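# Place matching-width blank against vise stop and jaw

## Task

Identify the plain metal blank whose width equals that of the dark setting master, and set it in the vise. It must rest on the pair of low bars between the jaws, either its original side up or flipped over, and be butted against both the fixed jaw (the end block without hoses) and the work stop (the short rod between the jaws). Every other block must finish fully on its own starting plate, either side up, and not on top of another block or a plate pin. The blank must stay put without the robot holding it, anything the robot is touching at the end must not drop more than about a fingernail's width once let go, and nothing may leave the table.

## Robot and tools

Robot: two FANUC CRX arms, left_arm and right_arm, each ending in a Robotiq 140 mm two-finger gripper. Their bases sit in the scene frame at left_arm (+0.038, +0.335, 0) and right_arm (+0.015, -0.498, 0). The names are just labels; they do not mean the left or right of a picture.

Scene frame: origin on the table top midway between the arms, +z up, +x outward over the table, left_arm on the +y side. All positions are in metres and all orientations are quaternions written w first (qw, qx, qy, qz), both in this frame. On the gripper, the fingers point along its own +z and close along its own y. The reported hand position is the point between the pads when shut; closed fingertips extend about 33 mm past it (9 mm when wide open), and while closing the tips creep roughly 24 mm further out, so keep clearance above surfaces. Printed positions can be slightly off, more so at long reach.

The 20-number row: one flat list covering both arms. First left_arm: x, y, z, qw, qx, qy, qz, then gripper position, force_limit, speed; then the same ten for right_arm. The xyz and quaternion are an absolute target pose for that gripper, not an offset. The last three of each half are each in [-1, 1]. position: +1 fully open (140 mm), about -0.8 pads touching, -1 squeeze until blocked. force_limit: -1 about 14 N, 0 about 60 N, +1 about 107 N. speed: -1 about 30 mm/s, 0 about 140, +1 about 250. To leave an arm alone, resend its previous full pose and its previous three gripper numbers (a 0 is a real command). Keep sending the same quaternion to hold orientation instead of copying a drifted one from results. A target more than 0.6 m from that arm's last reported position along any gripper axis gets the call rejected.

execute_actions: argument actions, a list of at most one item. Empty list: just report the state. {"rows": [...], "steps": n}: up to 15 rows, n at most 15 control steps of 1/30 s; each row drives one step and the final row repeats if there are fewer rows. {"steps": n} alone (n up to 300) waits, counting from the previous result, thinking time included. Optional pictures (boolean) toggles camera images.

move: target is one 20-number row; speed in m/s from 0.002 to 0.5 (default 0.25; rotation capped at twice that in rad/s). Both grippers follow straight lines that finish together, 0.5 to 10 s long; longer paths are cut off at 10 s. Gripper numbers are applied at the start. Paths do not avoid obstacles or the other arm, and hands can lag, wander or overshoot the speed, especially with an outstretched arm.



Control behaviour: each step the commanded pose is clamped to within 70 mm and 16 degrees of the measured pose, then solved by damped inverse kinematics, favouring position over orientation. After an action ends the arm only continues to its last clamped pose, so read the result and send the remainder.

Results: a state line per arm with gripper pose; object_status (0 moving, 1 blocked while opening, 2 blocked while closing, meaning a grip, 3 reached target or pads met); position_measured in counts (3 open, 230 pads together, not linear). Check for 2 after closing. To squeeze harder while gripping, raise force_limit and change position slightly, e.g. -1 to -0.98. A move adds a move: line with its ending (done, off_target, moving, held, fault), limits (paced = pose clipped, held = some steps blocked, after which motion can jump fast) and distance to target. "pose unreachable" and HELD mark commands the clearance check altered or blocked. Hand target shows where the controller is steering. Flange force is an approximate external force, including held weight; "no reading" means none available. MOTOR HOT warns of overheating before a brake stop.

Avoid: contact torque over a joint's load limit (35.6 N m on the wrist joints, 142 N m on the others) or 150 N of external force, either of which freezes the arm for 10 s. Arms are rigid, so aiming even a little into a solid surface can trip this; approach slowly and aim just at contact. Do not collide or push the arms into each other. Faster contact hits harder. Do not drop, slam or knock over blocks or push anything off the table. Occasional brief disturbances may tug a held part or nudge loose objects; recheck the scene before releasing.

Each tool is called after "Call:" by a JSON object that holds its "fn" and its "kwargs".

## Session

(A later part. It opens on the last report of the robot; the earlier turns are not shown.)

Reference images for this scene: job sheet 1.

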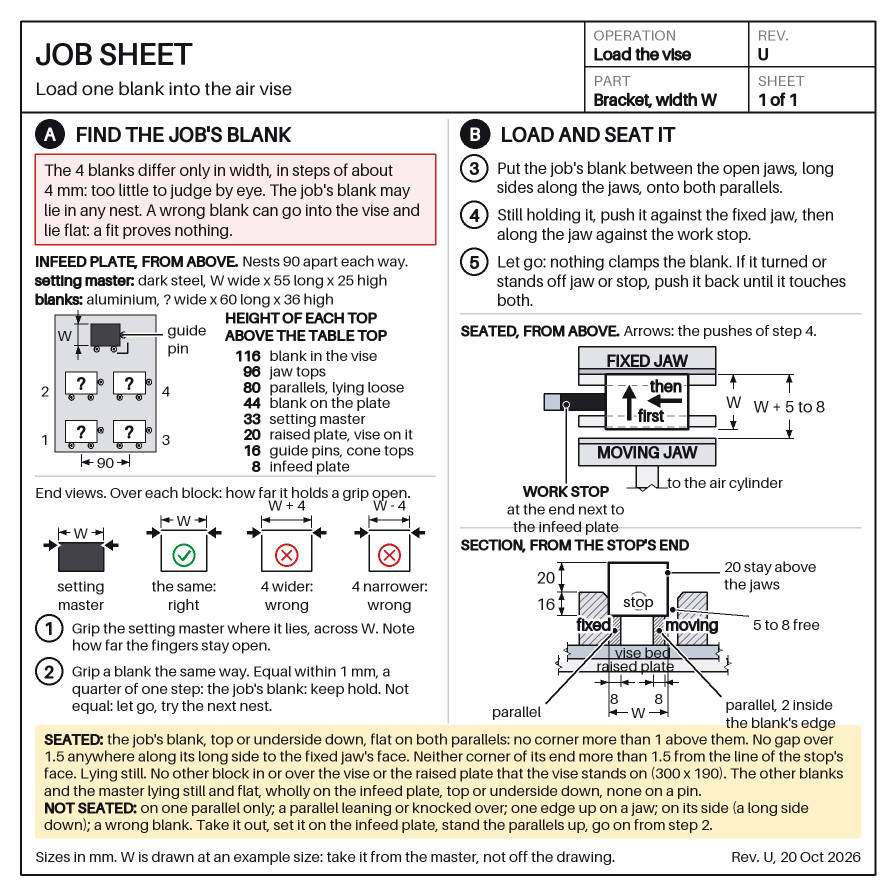

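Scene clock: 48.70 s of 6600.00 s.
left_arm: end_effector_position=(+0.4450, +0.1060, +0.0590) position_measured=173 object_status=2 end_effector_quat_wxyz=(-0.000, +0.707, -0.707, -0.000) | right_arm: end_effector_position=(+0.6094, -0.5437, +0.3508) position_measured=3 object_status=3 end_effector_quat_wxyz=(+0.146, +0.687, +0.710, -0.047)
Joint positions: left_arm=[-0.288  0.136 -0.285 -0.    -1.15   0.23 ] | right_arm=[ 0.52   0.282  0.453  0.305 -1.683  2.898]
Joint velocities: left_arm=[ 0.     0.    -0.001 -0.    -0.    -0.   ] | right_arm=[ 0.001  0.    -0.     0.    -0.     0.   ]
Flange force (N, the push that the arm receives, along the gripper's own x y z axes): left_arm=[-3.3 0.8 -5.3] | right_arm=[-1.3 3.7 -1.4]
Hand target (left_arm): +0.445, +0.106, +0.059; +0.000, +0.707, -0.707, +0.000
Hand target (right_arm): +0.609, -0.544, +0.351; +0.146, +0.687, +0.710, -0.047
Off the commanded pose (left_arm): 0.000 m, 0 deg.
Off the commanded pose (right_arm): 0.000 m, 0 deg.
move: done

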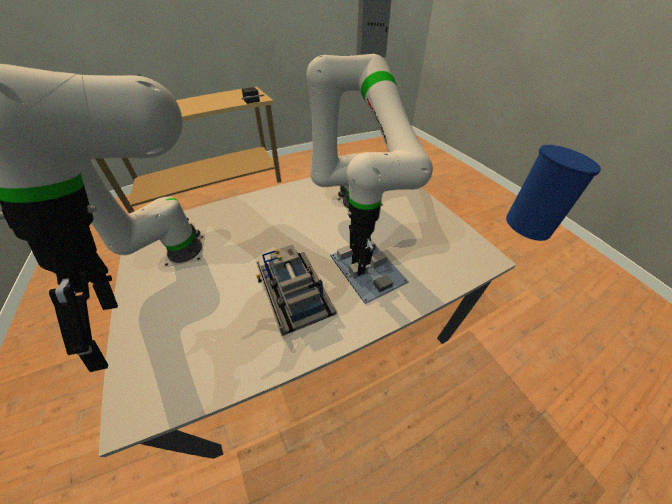

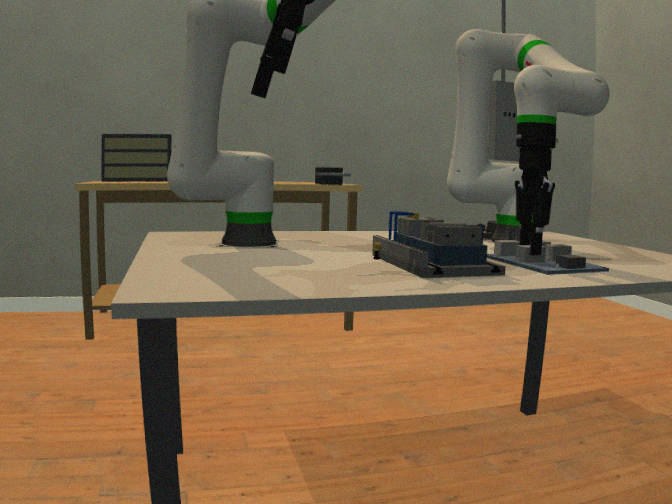

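Call:
{"fn": "move", "kwargs": {"target": [0.445,0.106,0.059,0,0.707,-0.707,0,0.1,-0.8,0,0.6094,-0.5437,0.3508,0.146,0.687,0.71,-0.047,1,0,0]}}

Call:
{"fn": "move", "kwargs": {"target": [0.445,0.106,0.086,0,0.707,-0.707,0,0.1,-0.8,0,0.6094,-0.5437,0.3508,0.146,0.687,0.71,-0.047,1,0,0]}}

Call:
{"fn": "move", "kwargs": {"target": [0.357,0.190,0.083,0,0.707,-0.707,0,0.1,-0.8,0,0.6094,-0.5437,0.3508,0.146,0.687,0.71,-0.047,1,0,0]}}

Call:
{"fn": "move", "kwargs": {"target": [0.357,0.190,0.059,0,0.707,-0.707,0,0.1,-0.8,0,0.6094,-0.5437,0.3508,0.146,0.687,0.71,-0.047,1,0,0], "speed": 0.05}}

Call:
{"fn": "move", "kwargs": {"target": [0.357,0.190,0.059,0,0.707,-0.707,0,-1,-0.8,-0.7,0.6094,-0.5437,0.3508,0.146,0.687,0.71,-0.047,1,0,0]}}

Call:
{"fn": "zoom_image", "kwargs": {"camera": "cam_high", "region": [320, 200, 420, 290]}}

Call:
{"fn": "zoom_image", "kwargs": {"camera": "cam_high", "region": [250, 240, 360, 345]}}

Scene clock: 61.93 s of 6600.00 s.
left_arm: end_effector_position=(+0.4450, +0.1060, +0.0589) position_measured=117 object_status=3 end_effector_quat_wxyz=(+0.000, +0.707, -0.707, -0.000) | right_arm: end_effector_position=(+0.6094, -0.5437, +0.3508) position_measured=3 object_status=3 end_effector_quat_wxyz=(+0.146, +0.687, +0.710, -0.047)
Joint positions: left_arm=[-0.288  0.136 -0.285 -0.    -1.15   0.23 ] | right_arm=[ 0.52   0.282  0.453  0.305 -1.683  2.898]
Joint velocities: left_arm=[-0.    -0.001  0.     0.001 -0.001 -0.   ] | right_arm=[-0.002  0.     0.001 -0.     0.001 -0.   ]
Flange force (N, the push that the arm receives, along the gripper's own x y z axes): left_arm=[-2.5 2.0 2.6] | right_arm=[-1.6 0.1 0.5]
Hand target (left_arm): +0.445, +0.106, +0.059; +0.000, +0.707, -0.707, -0.000
Hand target (right_arm): +0.609, -0.544, +0.351; +0.146, +0.687, +0.710, -0.047
Off the commanded pose (left_arm): 0.000 m, 0 deg.
Off the commanded pose (right_arm): 0.000 m, 0 deg.
After step 90, 9.53 s passed at rest.
move: done

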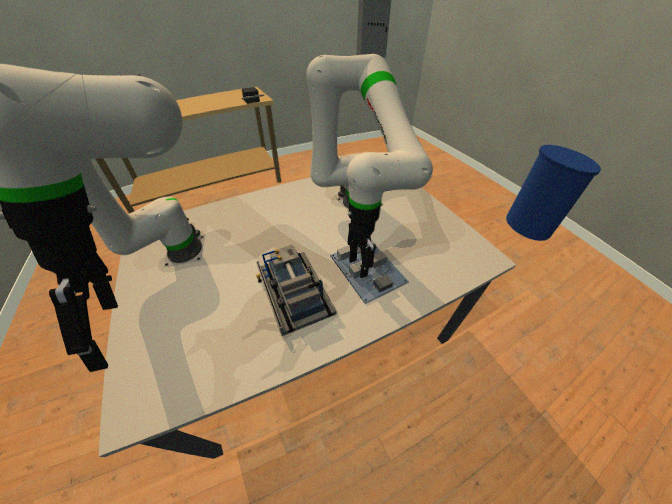

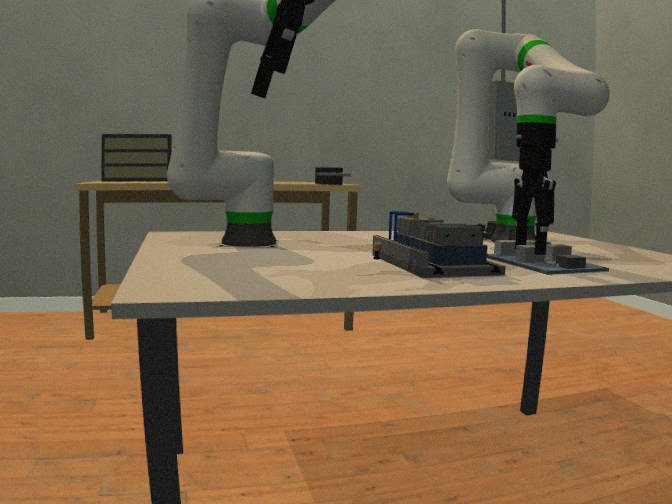

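Scene clock: 62.67 s of 6600.00 s.
left_arm: end_effector_position=(+0.4450, +0.1060, +0.0859) position_measured=117 object_status=3 end_effector_quat_wxyz=(+0.000, +0.707, -0.707, -0.000) | right_arm: end_effector_position=(+0.6094, -0.5437, +0.3508) position_measured=3 object_status=3 end_effector_quat_wxyz=(+0.146, +0.687, +0.710, -0.047)
Joint positions: left_arm=[-0.288  0.11  -0.246 -0.    -1.214  0.23 ] | right_arm=[ 0.52   0.282  0.453  0.305 -1.683  2.898]
Joint velocities: left_arm=[ 0.    -0.002  0.002  0.    -0.003  0.   ] | right_arm=[-0.     0.     0.    -0.001  0.     0.   ]
Flange force (N, the push that the arm receives, along the gripper's own x y z axes): left_arm=[-1.6 -0.3 1.7] | right_arm=[-1.5 3.3 -0.8]
Hand target (left_arm): +0.445, +0.106, +0.086; -0.000, +0.707, -0.707, -0.000
Hand target (right_arm): +0.609, -0.544, +0.351; +0.146, +0.687, +0.710, -0.047
Off the commanded pose (left_arm): 0.000 m, 0 deg.
Off the commanded pose (right_arm): 0.000 m, 0 deg.
move: done

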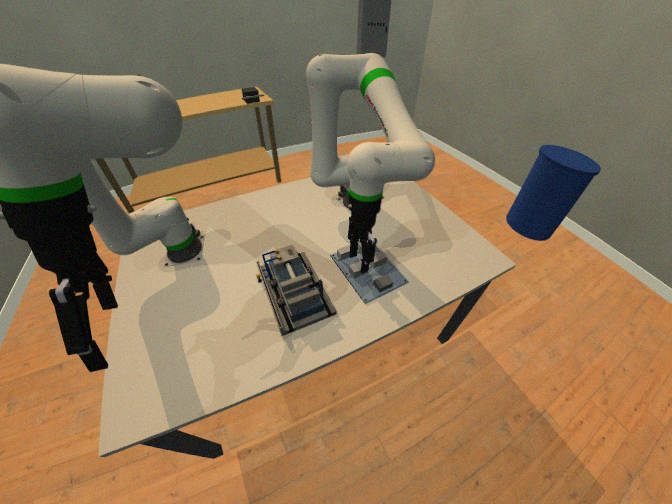

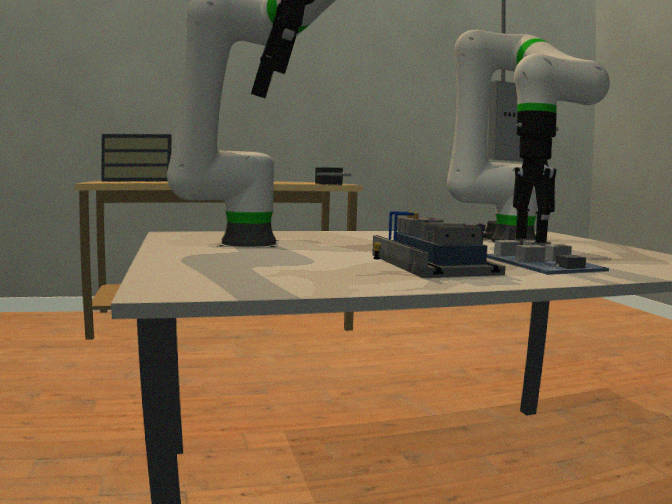

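Scene clock: 63.67 s of 6600.00 s.
left_arm: end_effector_position=(+0.3569, +0.1900, +0.0830) position_measured=117 object_status=3 end_effector_quat_wxyz=(-0.000, +0.707, -0.707, -0.000) | right_arm: end_effector_position=(+0.6094, -0.5437, +0.3508) position_measured=3 object_status=3 end_effector_quat_wxyz=(+0.146, +0.687, +0.710, -0.047)
Joint positions: left_arm=[-0.104 -0.193 -0.544 -0.    -1.22   0.046] | right_arm=[ 0.52   0.282  0.453  0.305 -1.683  2.898]
Joint velocities: left_arm=[ 0.004 -0.005 -0.001  0.001 -0.001 -0.005] | right_arm=[-0.  0. -0.  0. -0. -0.]
Flange force (N, the push that the arm receives, along the gripper's own x y z axes): left_arm=[-3.4 5.5 4.2] | right_arm=[-1.1 3.2 -1.5]
Hand target (left_arm): +0.357, +0.190, +0.083; -0.000, +0.707, -0.707, -0.000
Hand target (right_arm): +0.609, -0.544, +0.351; +0.146, +0.687, +0.710, -0.047
Off the commanded pose (left_arm): 0.000 m, 0 deg.
Off the commanded pose (right_arm): 0.000 m, 0 deg.
move: done

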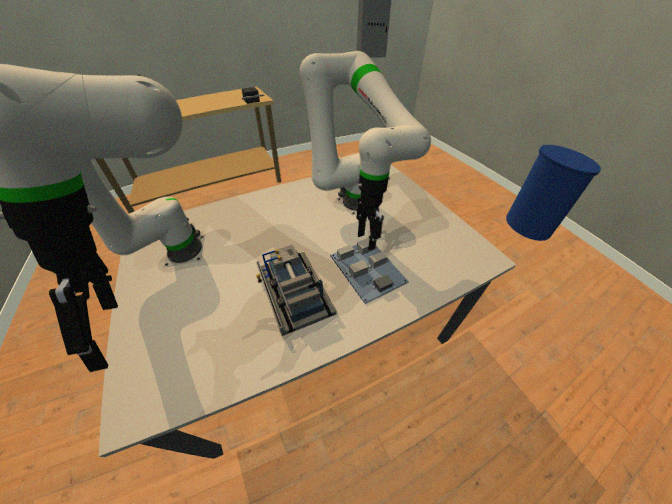

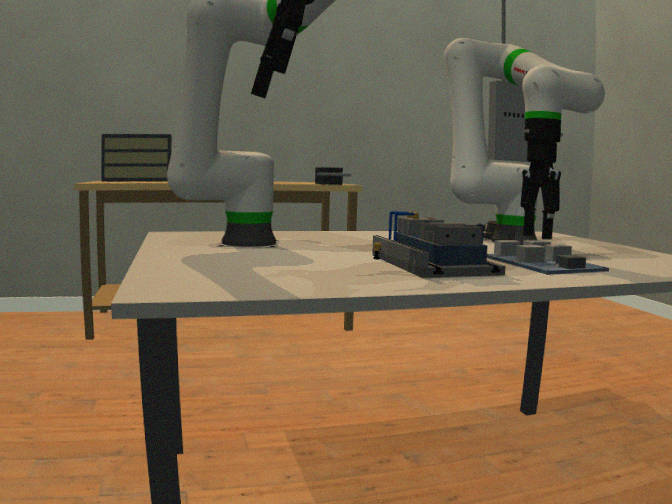

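Scene clock: 64.47 s of 6600.00 s.
left_arm: end_effector_position=(+0.3570, +0.1900, +0.0591) position_measured=117 object_status=3 end_effector_quat_wxyz=(+0.000, +0.707, -0.707, +0.000) | right_arm: end_effector_position=(+0.6094, -0.5437, +0.3508) position_measured=3 object_status=3 end_effector_quat_wxyz=(+0.146, +0.687, +0.710, -0.047)
Joint positions: left_arm=[-0.104 -0.168 -0.583  0.    -1.155  0.045] | right_arm=[ 0.52   0.282  0.453  0.305 -1.683  2.898]
Joint velocities: left_arm=[-0.     0.001 -0.001 -0.001  0.003  0.001] | right_arm=[ 0.    -0.002 -0.    -0.001  0.001 -0.   ]
Flange force (N, the push that the arm receives, along the gripper's own x y z axes): left_arm=[-2.0 1.5 4.6] | right_arm=[-1.1 2.6 -1.3]
Hand target (left_arm): +0.357, +0.190, +0.059; +0.000, +0.707, -0.707, +0.000
Hand target (right_arm): +0.609, -0.544, +0.351; +0.146, +0.687, +0.710, -0.047
Off the commanded pose (left_arm): 0.000 m, 0 deg.
Off the commanded pose (right_arm): 0.000 m, 0 deg.
move: done

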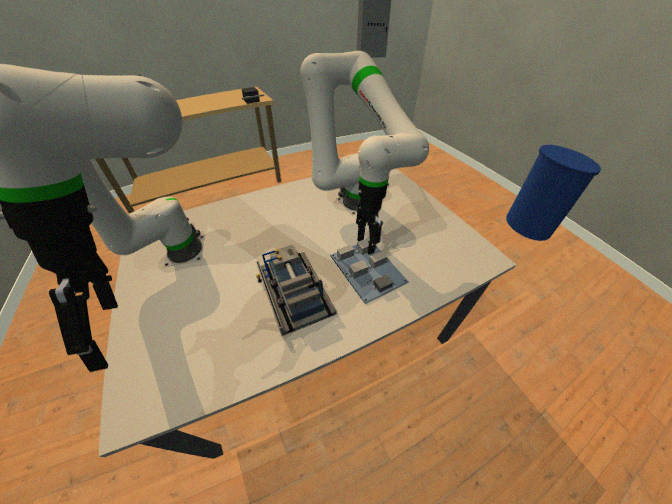

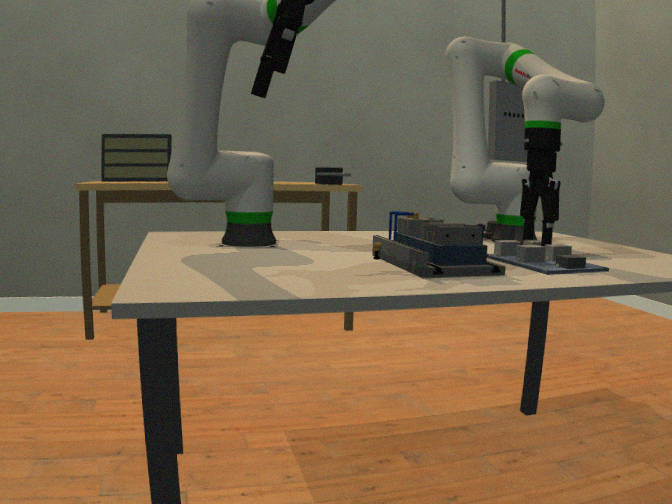

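Scene clock: 65.20 s of 6600.00 s.
left_arm: end_effector_position=(+0.3570, +0.1900, +0.0590) position_measured=168 object_status=2 end_effector_quat_wxyz=(-0.000, +0.707, -0.707, +0.000) | right_arm: end_effector_position=(+0.6094, -0.5437, +0.3508) position_measured=3 object_status=3 end_effector_quat_wxyz=(+0.146, +0.687, +0.710, -0.047)
Joint positions: left_arm=[-0.104 -0.167 -0.583  0.    -1.155  0.045] | right_arm=[ 0.52   0.282  0.453  0.305 -1.683  2.898]
Joint velocities: left_arm=[ 0.001  0.001  0.    -0.001 -0.001 -0.001] | right_arm=[-0.002  0.    -0.     0.    -0.    -0.   ]
Flange force (N, the push that the arm receives, along the gripper's own x y z axes): left_arm=[-3.4 1.3 -6.9] | right_arm=[-1.4 2.5 -1.1]
Hand target (left_arm): +0.357, +0.190, +0.059; +0.000, +0.707, -0.707, +0.000
Hand target (right_arm): +0.609, -0.544, +0.351; +0.146, +0.687, +0.710, -0.047
Off the commanded pose (left_arm): 0.000 m, 0 deg.
Off the commanded pose (right_arm): 0.000 m, 0 deg.
move: done

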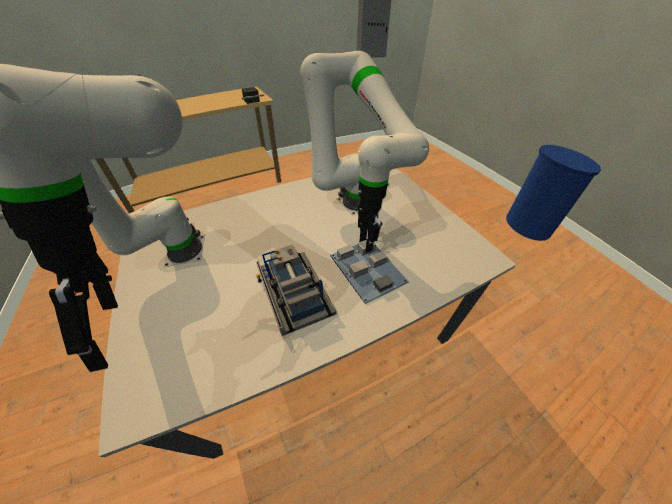

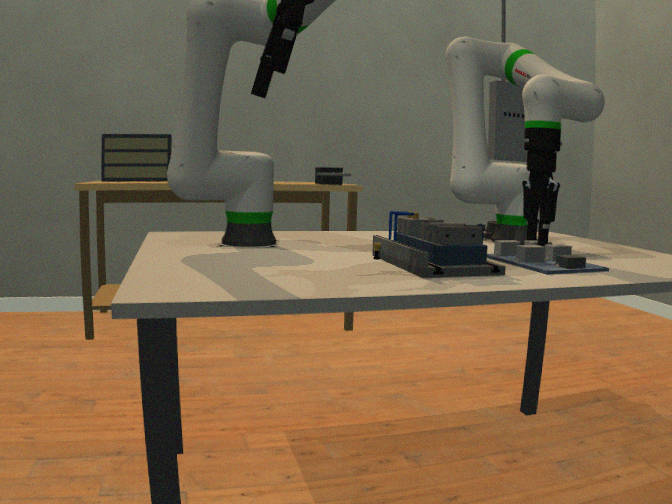

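Region (320, 200, 420, 290) of cam_high's 672x504 image, scaled by 5.040, with more detail than that image has; it fills the top 454 rows of this view, and the rest is white.

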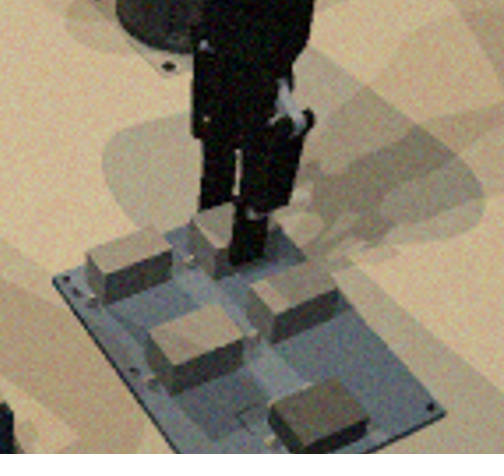

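Region (250, 240, 360, 345) of cam_high's 672x504 image, scaled by 4.582, with more detail than that image has; it fills the top 481 rows of this view, and the rest is white.

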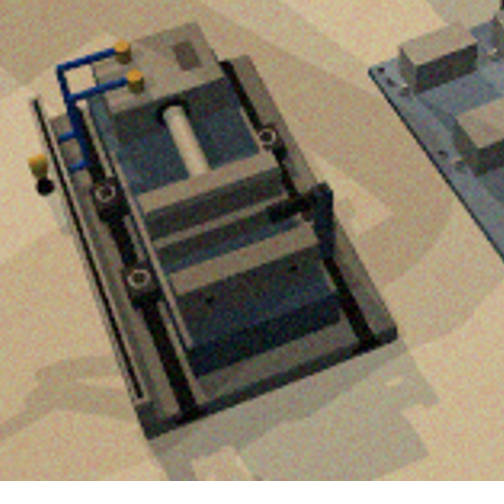

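Call:
{"fn": "move", "kwargs": {"target": [0.357,0.190,0.059,0,0.707,-0.707,0,-0.98,0,-0.7,0.6094,-0.5437,0.3508,0.146,0.687,0.71,-0.047,1,0,0]}}

Call:
{"fn": "move", "kwargs": {"target": [0.36,0.17,0.165,0,0.707,-0.707,0,-0.98,0,-0.7,0.6094,-0.5437,0.3508,0.146,0.687,0.71,-0.047,1,0,0]}}

Call:
{"fn": "move", "kwargs": {"target": [0.483,-0.145,0.162,0,0.707,-0.707,0,-0.98,0,-0.7,0.55,-0.62,0.3508,0.146,0.687,0.71,-0.047,1,0,0]}}

Call:
{"fn": "move", "kwargs": {"target": [0.483,-0.145,0.150,0,0.707,-0.707,0,-0.98,0,-0.7,0.55,-0.62,0.3508,0.146,0.687,0.71,-0.047,1,0,0], "speed": 0.04}}

Call:
{"fn": "zoom_image", "kwargs": {"camera": "cam_high", "region": [270, 260, 335, 320]}}

Call:
{"fn": "zoom_image", "kwargs": {"camera": "cam_low", "region": [410, 190, 490, 255]}}

Scene clock: 81.07 s of 6600.00 s.
left_arm: end_effector_position=(+0.3570, +0.1900, +0.0590) position_measured=170 object_status=2 end_effector_quat_wxyz=(-0.000, +0.707, -0.707, +0.000) | right_arm: end_effector_position=(+0.6094, -0.5437, +0.3508) position_measured=3 object_status=3 end_effector_quat_wxyz=(+0.146, +0.687, +0.710, -0.047)
Joint positions: left_arm=[-0.104 -0.167 -0.583  0.    -1.155  0.045] | right_arm=[ 0.52   0.282  0.453  0.305 -1.683  2.898]
Joint velocities: left_arm=[-0.001  0.     0.    -0.     0.    -0.002] | right_arm=[-0.001 -0.001 -0.     0.001  0.002 -0.   ]
Flange force (N, the push that the arm receives, along the gripper's own x y z axes): left_arm=[-2.9 -6.1 -16.5] | right_arm=[-1.4 3.3 -1.6]
Hand target (left_arm): +0.357, +0.190, +0.059; -0.000, +0.707, -0.707, +0.000
Hand target (right_arm): +0.609, -0.544, +0.351; +0.146, +0.687, +0.710, -0.047
Off the commanded pose (left_arm): 0.000 m, 0 deg.
Off the commanded pose (right_arm): 0.000 m, 0 deg.
After step 90, 12.17 s passed at rest.
move: done

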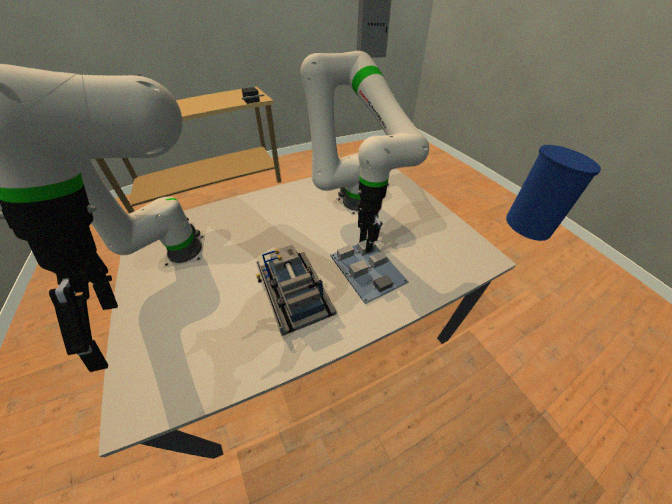

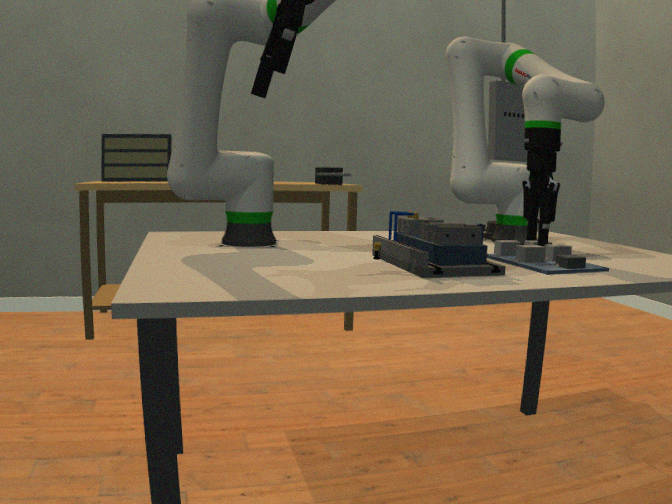

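Scene clock: 81.97 s of 6600.00 s.
left_arm: end_effector_position=(+0.3601, +0.1700, +0.1650) position_measured=170 object_status=2 end_effector_quat_wxyz=(-0.000, +0.707, -0.707, +0.000) | right_arm: end_effector_position=(+0.6094, -0.5437, +0.3508) position_measured=3 object_status=3 end_effector_quat_wxyz=(+0.146, +0.687, +0.710, -0.047)
Joint positions: left_arm=[-0.163 -0.216 -0.366  0.    -1.421  0.105] | right_arm=[ 0.52   0.282  0.453  0.305 -1.683  2.898]
Joint velocities: left_arm=[ 0.     0.003  0.003 -0.003 -0.003 -0.   ] | right_arm=[-0.001  0.001 -0.     0.    -0.001  0.   ]
Flange force (N, the push that the arm receives, along the gripper's own x y z axes): left_arm=[-1.3 -1.9 3.8] | right_arm=[-1.2 3.2 -1.5]
Hand target (left_arm): +0.360, +0.170, +0.165; -0.000, +0.707, -0.707, +0.000
Hand target (right_arm): +0.609, -0.544, +0.351; +0.146, +0.687, +0.710, -0.047
Off the commanded pose (left_arm): 0.000 m, 0 deg.
Off the commanded pose (right_arm): 0.000 m, 0 deg.
move: done

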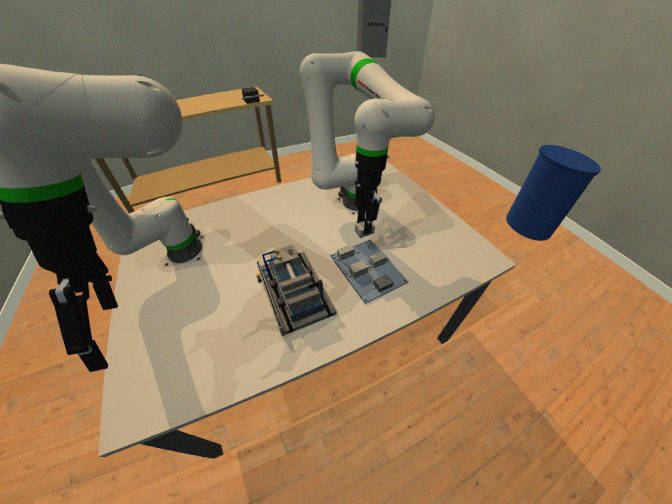

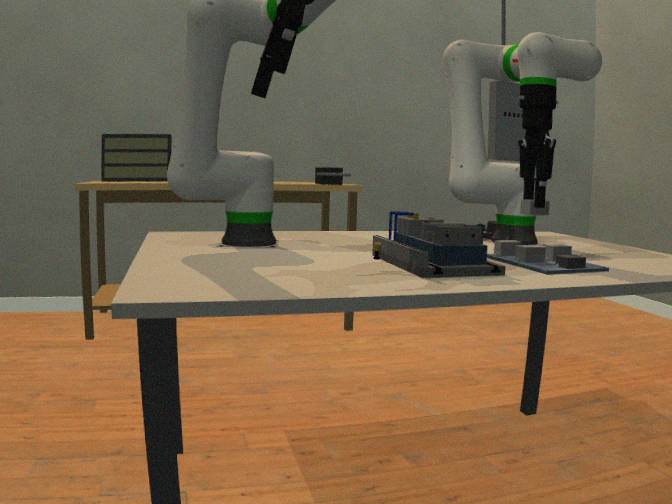

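Scene clock: 83.87 s of 6600.00 s.
left_arm: end_effector_position=(+0.4834, -0.1452, +0.1618) position_measured=170 object_status=2 end_effector_quat_wxyz=(+0.000, +0.707, -0.707, +0.001) | right_arm: end_effector_position=(+0.5499, -0.6201, +0.3508) position_measured=3 object_status=3 end_effector_quat_wxyz=(+0.146, +0.687, +0.710, -0.047)
Joint positions: left_arm=[-0.681  0.542  0.5    0.001 -1.528  0.623] | right_arm=[ 0.404  0.118  0.26   0.295 -1.622  3.   ]
Joint velocities: left_arm=[-0.001  0.004  0.006 -0.001 -0.004  0.001] | right_arm=[ 0.001 -0.001  0.001 -0.     0.001  0.   ]
Flange force (N, the push that the arm receives, along the gripper's own x y z axes): left_arm=[-9.9 6.3 7.1] | right_arm=[-1.9 1.6 -0.7]
Hand target (left_arm): +0.483, -0.145, +0.162; +0.000, +0.707, -0.707, +0.000
Hand target (right_arm): +0.550, -0.620, +0.351; +0.146, +0.687, +0.710, -0.047
Off the commanded pose (left_arm): 0.001 m, 0 deg.
Off the commanded pose (right_arm): 0.000 m, 0 deg.
move: done

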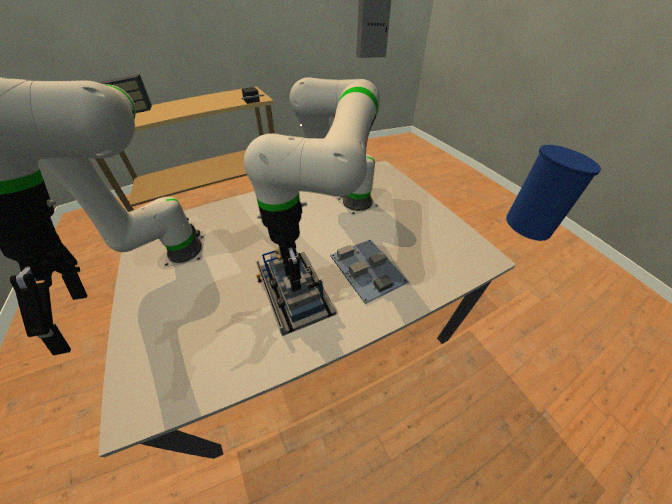

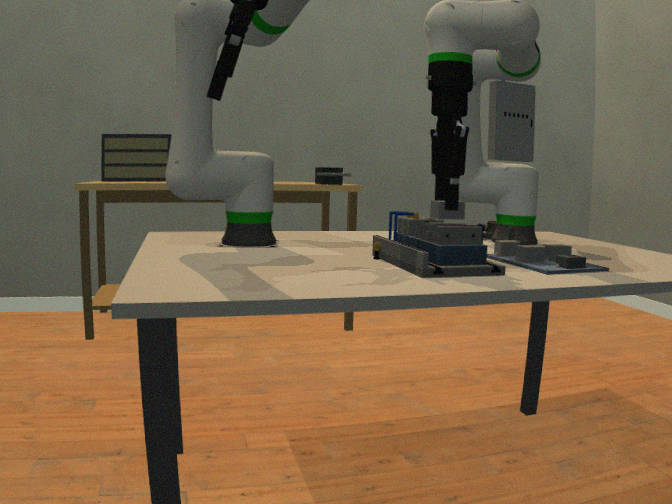

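Scene clock: 84.60 s of 6600.00 s.
left_arm: end_effector_position=(+0.4830, -0.1450, +0.1501) position_measured=170 object_status=2 end_effector_quat_wxyz=(-0.000, +0.707, -0.707, +0.000) | right_arm: end_effector_position=(+0.5500, -0.6200, +0.3508) position_measured=3 object_status=3 end_effector_quat_wxyz=(+0.146, +0.687, +0.710, -0.047)
Joint positions: left_arm=[-0.681  0.544  0.475 -0.    -1.503  0.623] | right_arm=[ 0.404  0.118  0.26   0.295 -1.621  2.999]
Joint velocities: left_arm=[-0.001  0.002 -0.002 -0.001  0.002  0.001] | right_arm=[-0.001 -0.001 -0.    -0.001  0.001 -0.   ]
Flange force (N, the push that the arm receives, along the gripper's own x y z axes): left_arm=[-4.4 1.4 5.3] | right_arm=[-1.5 2.1 -1.1]
Hand target (left_arm): +0.483, -0.145, +0.150; -0.000, +0.707, -0.707, +0.000
Hand target (right_arm): +0.550, -0.620, +0.351; +0.146, +0.687, +0.710, -0.047
Off the commanded pose (left_arm): 0.000 m, 0 deg.
Off the commanded pose (right_arm): 0.000 m, 0 deg.
move: done

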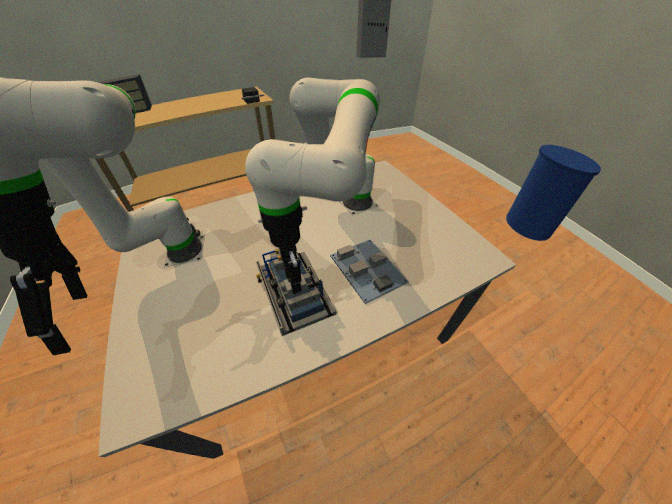

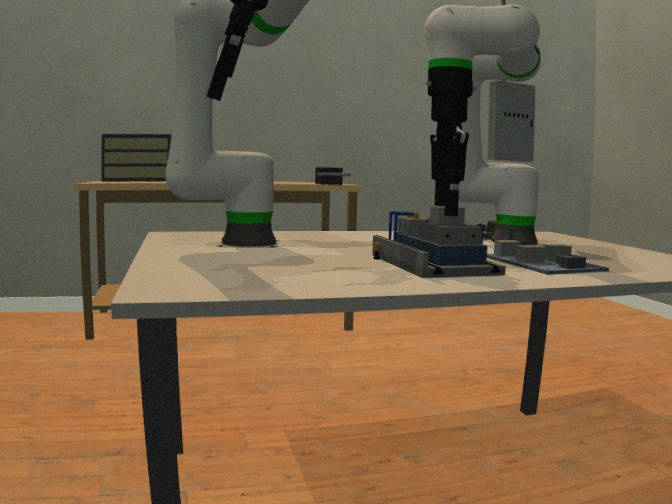

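Region (270, 260, 335, 320) of cam_high's 672x504 image, scaled by 7.754, with more detail than that image has; it fills the top 465 rows of this view, and the rest is white.

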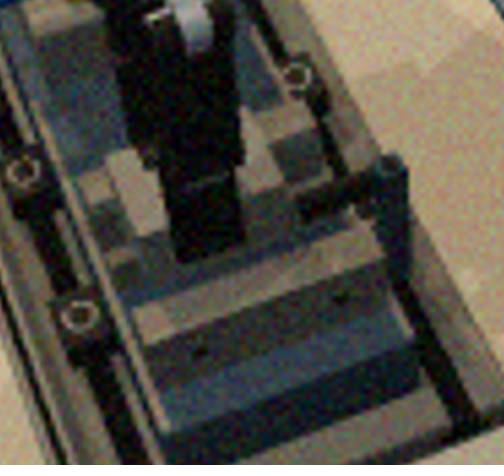

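Region (410, 190, 490, 255) of cam_low's 672x504 image, scaled by 6.300, with more detail than that image has; it fills the top 410 rows of this view, and the rest is white.

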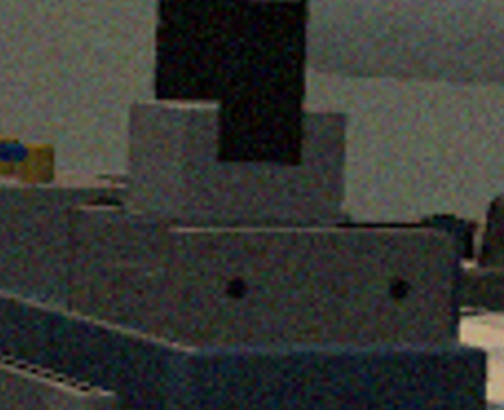

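Call:
{"fn": "move", "kwargs": {"target": [0.485,-0.145,0.1455,0,0.698,-0.716,0,-0.98,0,-0.7,0.55,-0.62,0.3508,0.146,0.687,0.71,-0.047,1,0,0], "speed": 0.015}}

Call:
{"fn": "move", "kwargs": {"target": [0.485,-0.145,0.1435,0,0.698,-0.716,0,-0.98,0,-0.7,0.55,-0.62,0.3508,0.146,0.687,0.71,-0.047,1,0,0], "speed": 0.01}}

Call:
{"fn": "zoom_image", "kwargs": {"camera": "cam_high", "region": [270, 260, 335, 320]}}

Scene clock: 96.83 s of 6600.00 s.
left_arm: end_effector_position=(+0.4850, -0.1450, +0.1455) position_measured=170 object_status=2 end_effector_quat_wxyz=(-0.000, +0.698, -0.716, -0.000) | right_arm: end_effector_position=(+0.5500, -0.6200, +0.3508) position_measured=3 object_status=3 end_effector_quat_wxyz=(+0.146, +0.687, +0.710, -0.047)
Joint positions: left_arm=[-0.68   0.548  0.472 -0.    -1.494  0.596] | right_arm=[ 0.404  0.118  0.26   0.295 -1.621  2.999]
Joint velocities: left_arm=[ 0.001  0.    -0.    -0.001  0.001 -0.   ] | right_arm=[-0.  0.  0.  0.  0. -0.]
Flange force (N, the push that the arm receives, along the gripper's own x y z axes): left_arm=[-6.5 4.3 6.1] | right_arm=[-1.7 1.8 -0.2]
Hand target (left_arm): +0.485, -0.145, +0.145; -0.000, +0.698, -0.716, -0.000
Hand target (right_arm): +0.550, -0.620, +0.351; +0.146, +0.687, +0.710, -0.047
Off the commanded pose (left_arm): 0.000 m, 0 deg.
Off the commanded pose (right_arm): 0.000 m, 0 deg.
After step 90, 8.17 s passed at rest.
move: done

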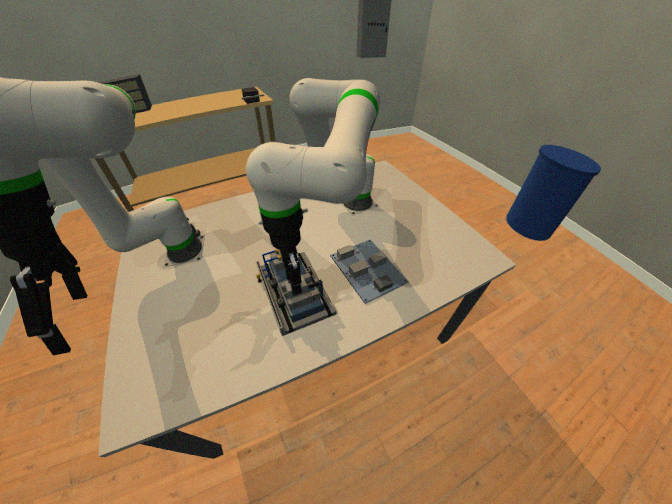

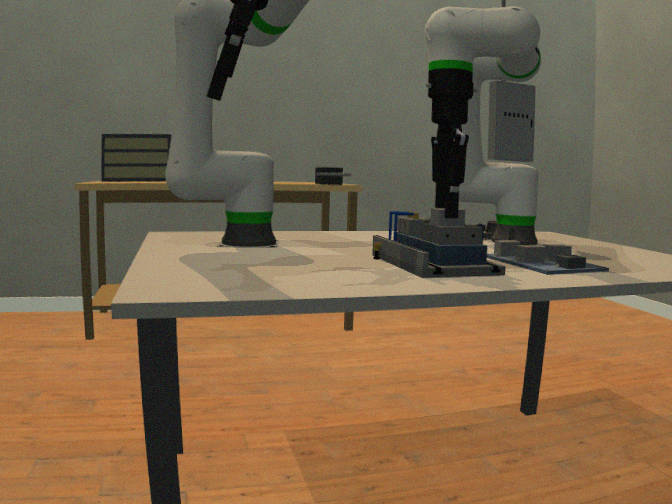

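Scene clock: 97.53 s of 6600.00 s.
left_arm: end_effector_position=(+0.4850, -0.1450, +0.1436) position_measured=170 object_status=2 end_effector_quat_wxyz=(-0.000, +0.698, -0.716, +0.000) | right_arm: end_effector_position=(+0.5500, -0.6200, +0.3508) position_measured=3 object_status=3 end_effector_quat_wxyz=(+0.146, +0.687, +0.710, -0.047)
Joint positions: left_arm=[-0.68   0.549  0.468 -0.    -1.49   0.596] | right_arm=[ 0.404  0.118  0.26   0.295 -1.621  2.999]
Joint velocities: left_arm=[-0.     0.001 -0.001 -0.001  0.001 -0.   ] | right_arm=[-0.     0.001 -0.001  0.    -0.001  0.   ]
Flange force (N, the push that the arm receives, along the gripper's own x y z axes): left_arm=[-2.5 13.1 -16.8] | right_arm=[-2.4 2.7 -1.1]
Hand target (left_arm): +0.485, -0.145, +0.144; +0.000, +0.698, -0.716, -0.000
Hand target (right_arm): +0.550, -0.620, +0.351; +0.146, +0.687, +0.710, -0.047
Off the commanded pose (left_arm): 0.000 m, 0 deg.
Off the commanded pose (right_arm): 0.000 m, 0 deg.
move: done

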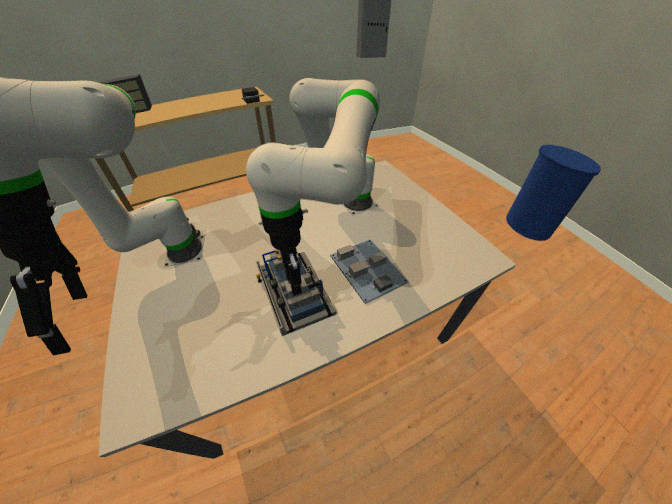

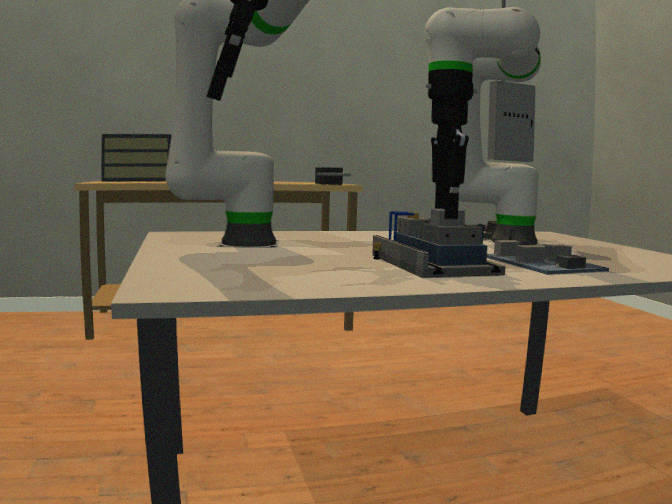

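Region (270, 260, 335, 320) of cam_high's 672x504 image, scaled by 7.754, with more detail than that image has; it fills the top 465 rows of this view, and the rest is white.

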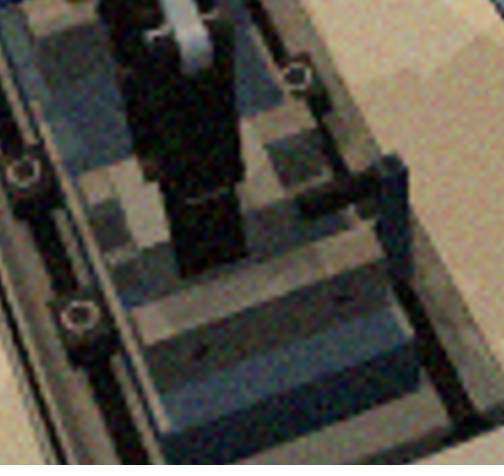

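Same signature as the fixed-jaw chamfer (−x push). Back off in x.

Call:
{"fn": "move", "kwargs": {"target": [0.482,-0.145,0.1445,0,0.702,-0.712,0,-0.98,0,-0.7,0.55,-0.62,0.3508,0.146,0.687,0.71,-0.047,1,0,0], "speed": 0.01}}

Call:
{"fn": "move", "kwargs": {"target": [0.482,-0.145,0.1428,0,0.702,-0.712,0,-0.98,0,-0.7,0.55,-0.62,0.3508,0.146,0.687,0.71,-0.047,1,0,0], "speed": 0.01}}

Scene clock: 104.53 s of 6600.00 s.
left_arm: end_effector_position=(+0.4820, -0.1450, +0.1445) position_measured=170 object_status=2 end_effector_quat_wxyz=(+0.000, +0.702, -0.712, -0.000) | right_arm: end_effector_position=(+0.5500, -0.6200, +0.3508) position_measured=3 object_status=3 end_effector_quat_wxyz=(+0.146, +0.687, +0.710, -0.047)
Joint positions: left_arm=[-0.682  0.543  0.461  0.    -1.489  0.61 ] | right_arm=[ 0.404  0.118  0.26   0.295 -1.621  2.999]
Joint velocities: left_arm=[-0.     0.001  0.    -0.     0.001  0.002] | right_arm=[-0.001 -0.001 -0.    -0.     0.    -0.   ]
Flange force (N, the push that the arm receives, along the gripper's own x y z axes): left_arm=[-3.7 2.6 6.0] | right_arm=[-1.6 1.6 -0.4]
Hand target (left_arm): +0.482, -0.145, +0.145; +0.000, +0.702, -0.712, +0.000
Hand target (right_arm): +0.550, -0.620, +0.351; +0.146, +0.687, +0.710, -0.047
Off the commanded pose (left_arm): 0.000 m, 0 deg.
Off the commanded pose (right_arm): 0.000 m, 0 deg.
After step 90, 3.20 s passed at rest.
move: done

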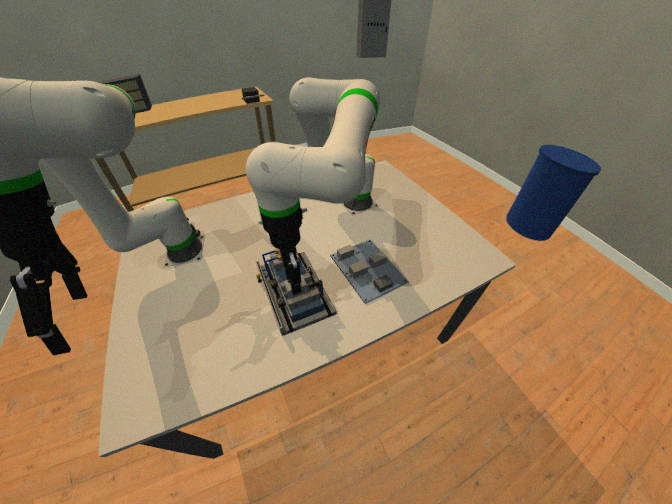

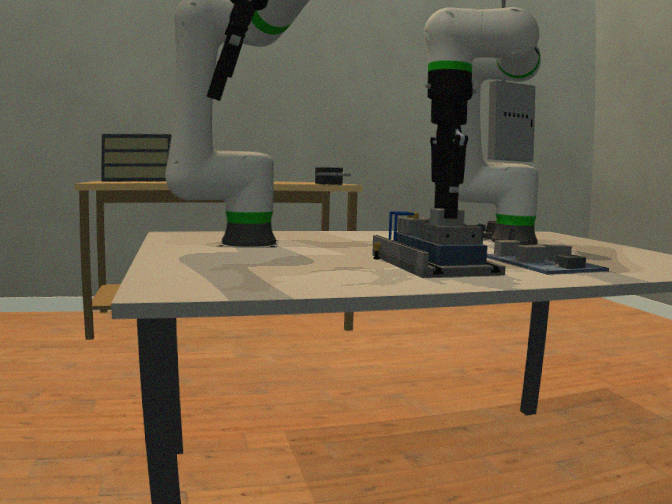

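Scene clock: 105.23 s of 6600.00 s.
left_arm: end_effector_position=(+0.4820, -0.1450, +0.1430) position_measured=170 object_status=2 end_effector_quat_wxyz=(-0.000, +0.702, -0.712, +0.000) | right_arm: end_effector_position=(+0.5500, -0.6200, +0.3508) position_measured=3 object_status=3 end_effector_quat_wxyz=(+0.146, +0.687, +0.710, -0.047)
Joint positions: left_arm=[-0.682  0.543  0.458  0.    -1.485  0.61 ] | right_arm=[ 0.404  0.118  0.26   0.295 -1.621  2.999]
Joint velocities: left_arm=[-0.001  0.002  0.001  0.     0.001  0.   ] | right_arm=[-0.001 -0.001  0.    -0.001 -0.    -0.   ]
Flange force (N, the push that the arm receives, along the gripper's own x y z axes): left_arm=[-9.0 4.7 7.2] | right_arm=[-2.3 3.1 -1.2]
Hand target (left_arm): +0.482, -0.145, +0.143; +0.000, +0.702, -0.712, +0.000
Hand target (right_arm): +0.550, -0.620, +0.351; +0.146, +0.687, +0.710, -0.047
Off the commanded pose (left_arm): 0.000 m, 0 deg.
Off the commanded pose (right_arm): 0.000 m, 0 deg.
move: done

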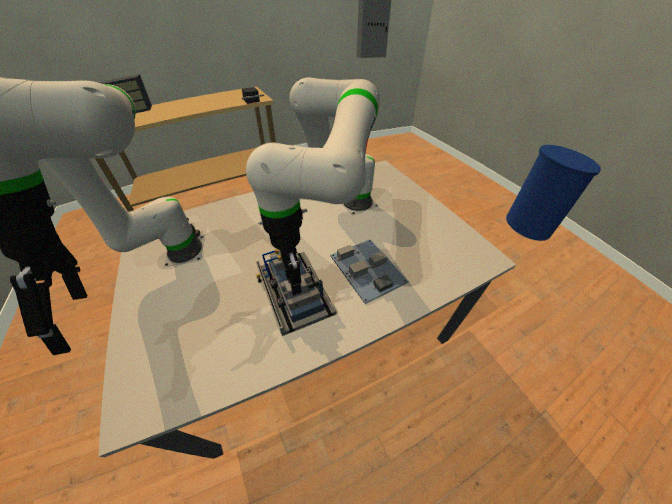

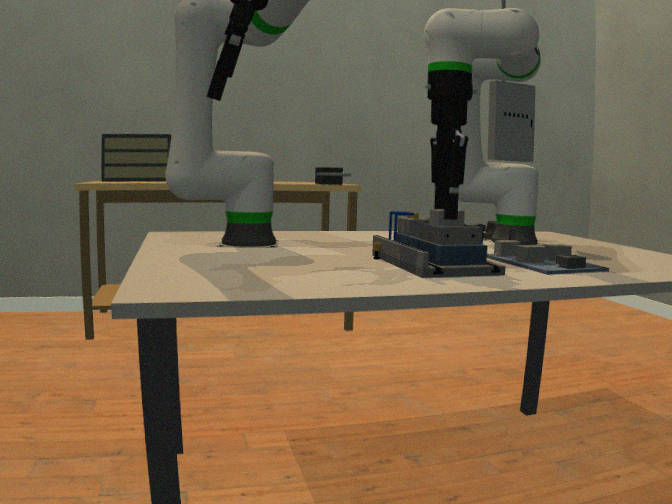

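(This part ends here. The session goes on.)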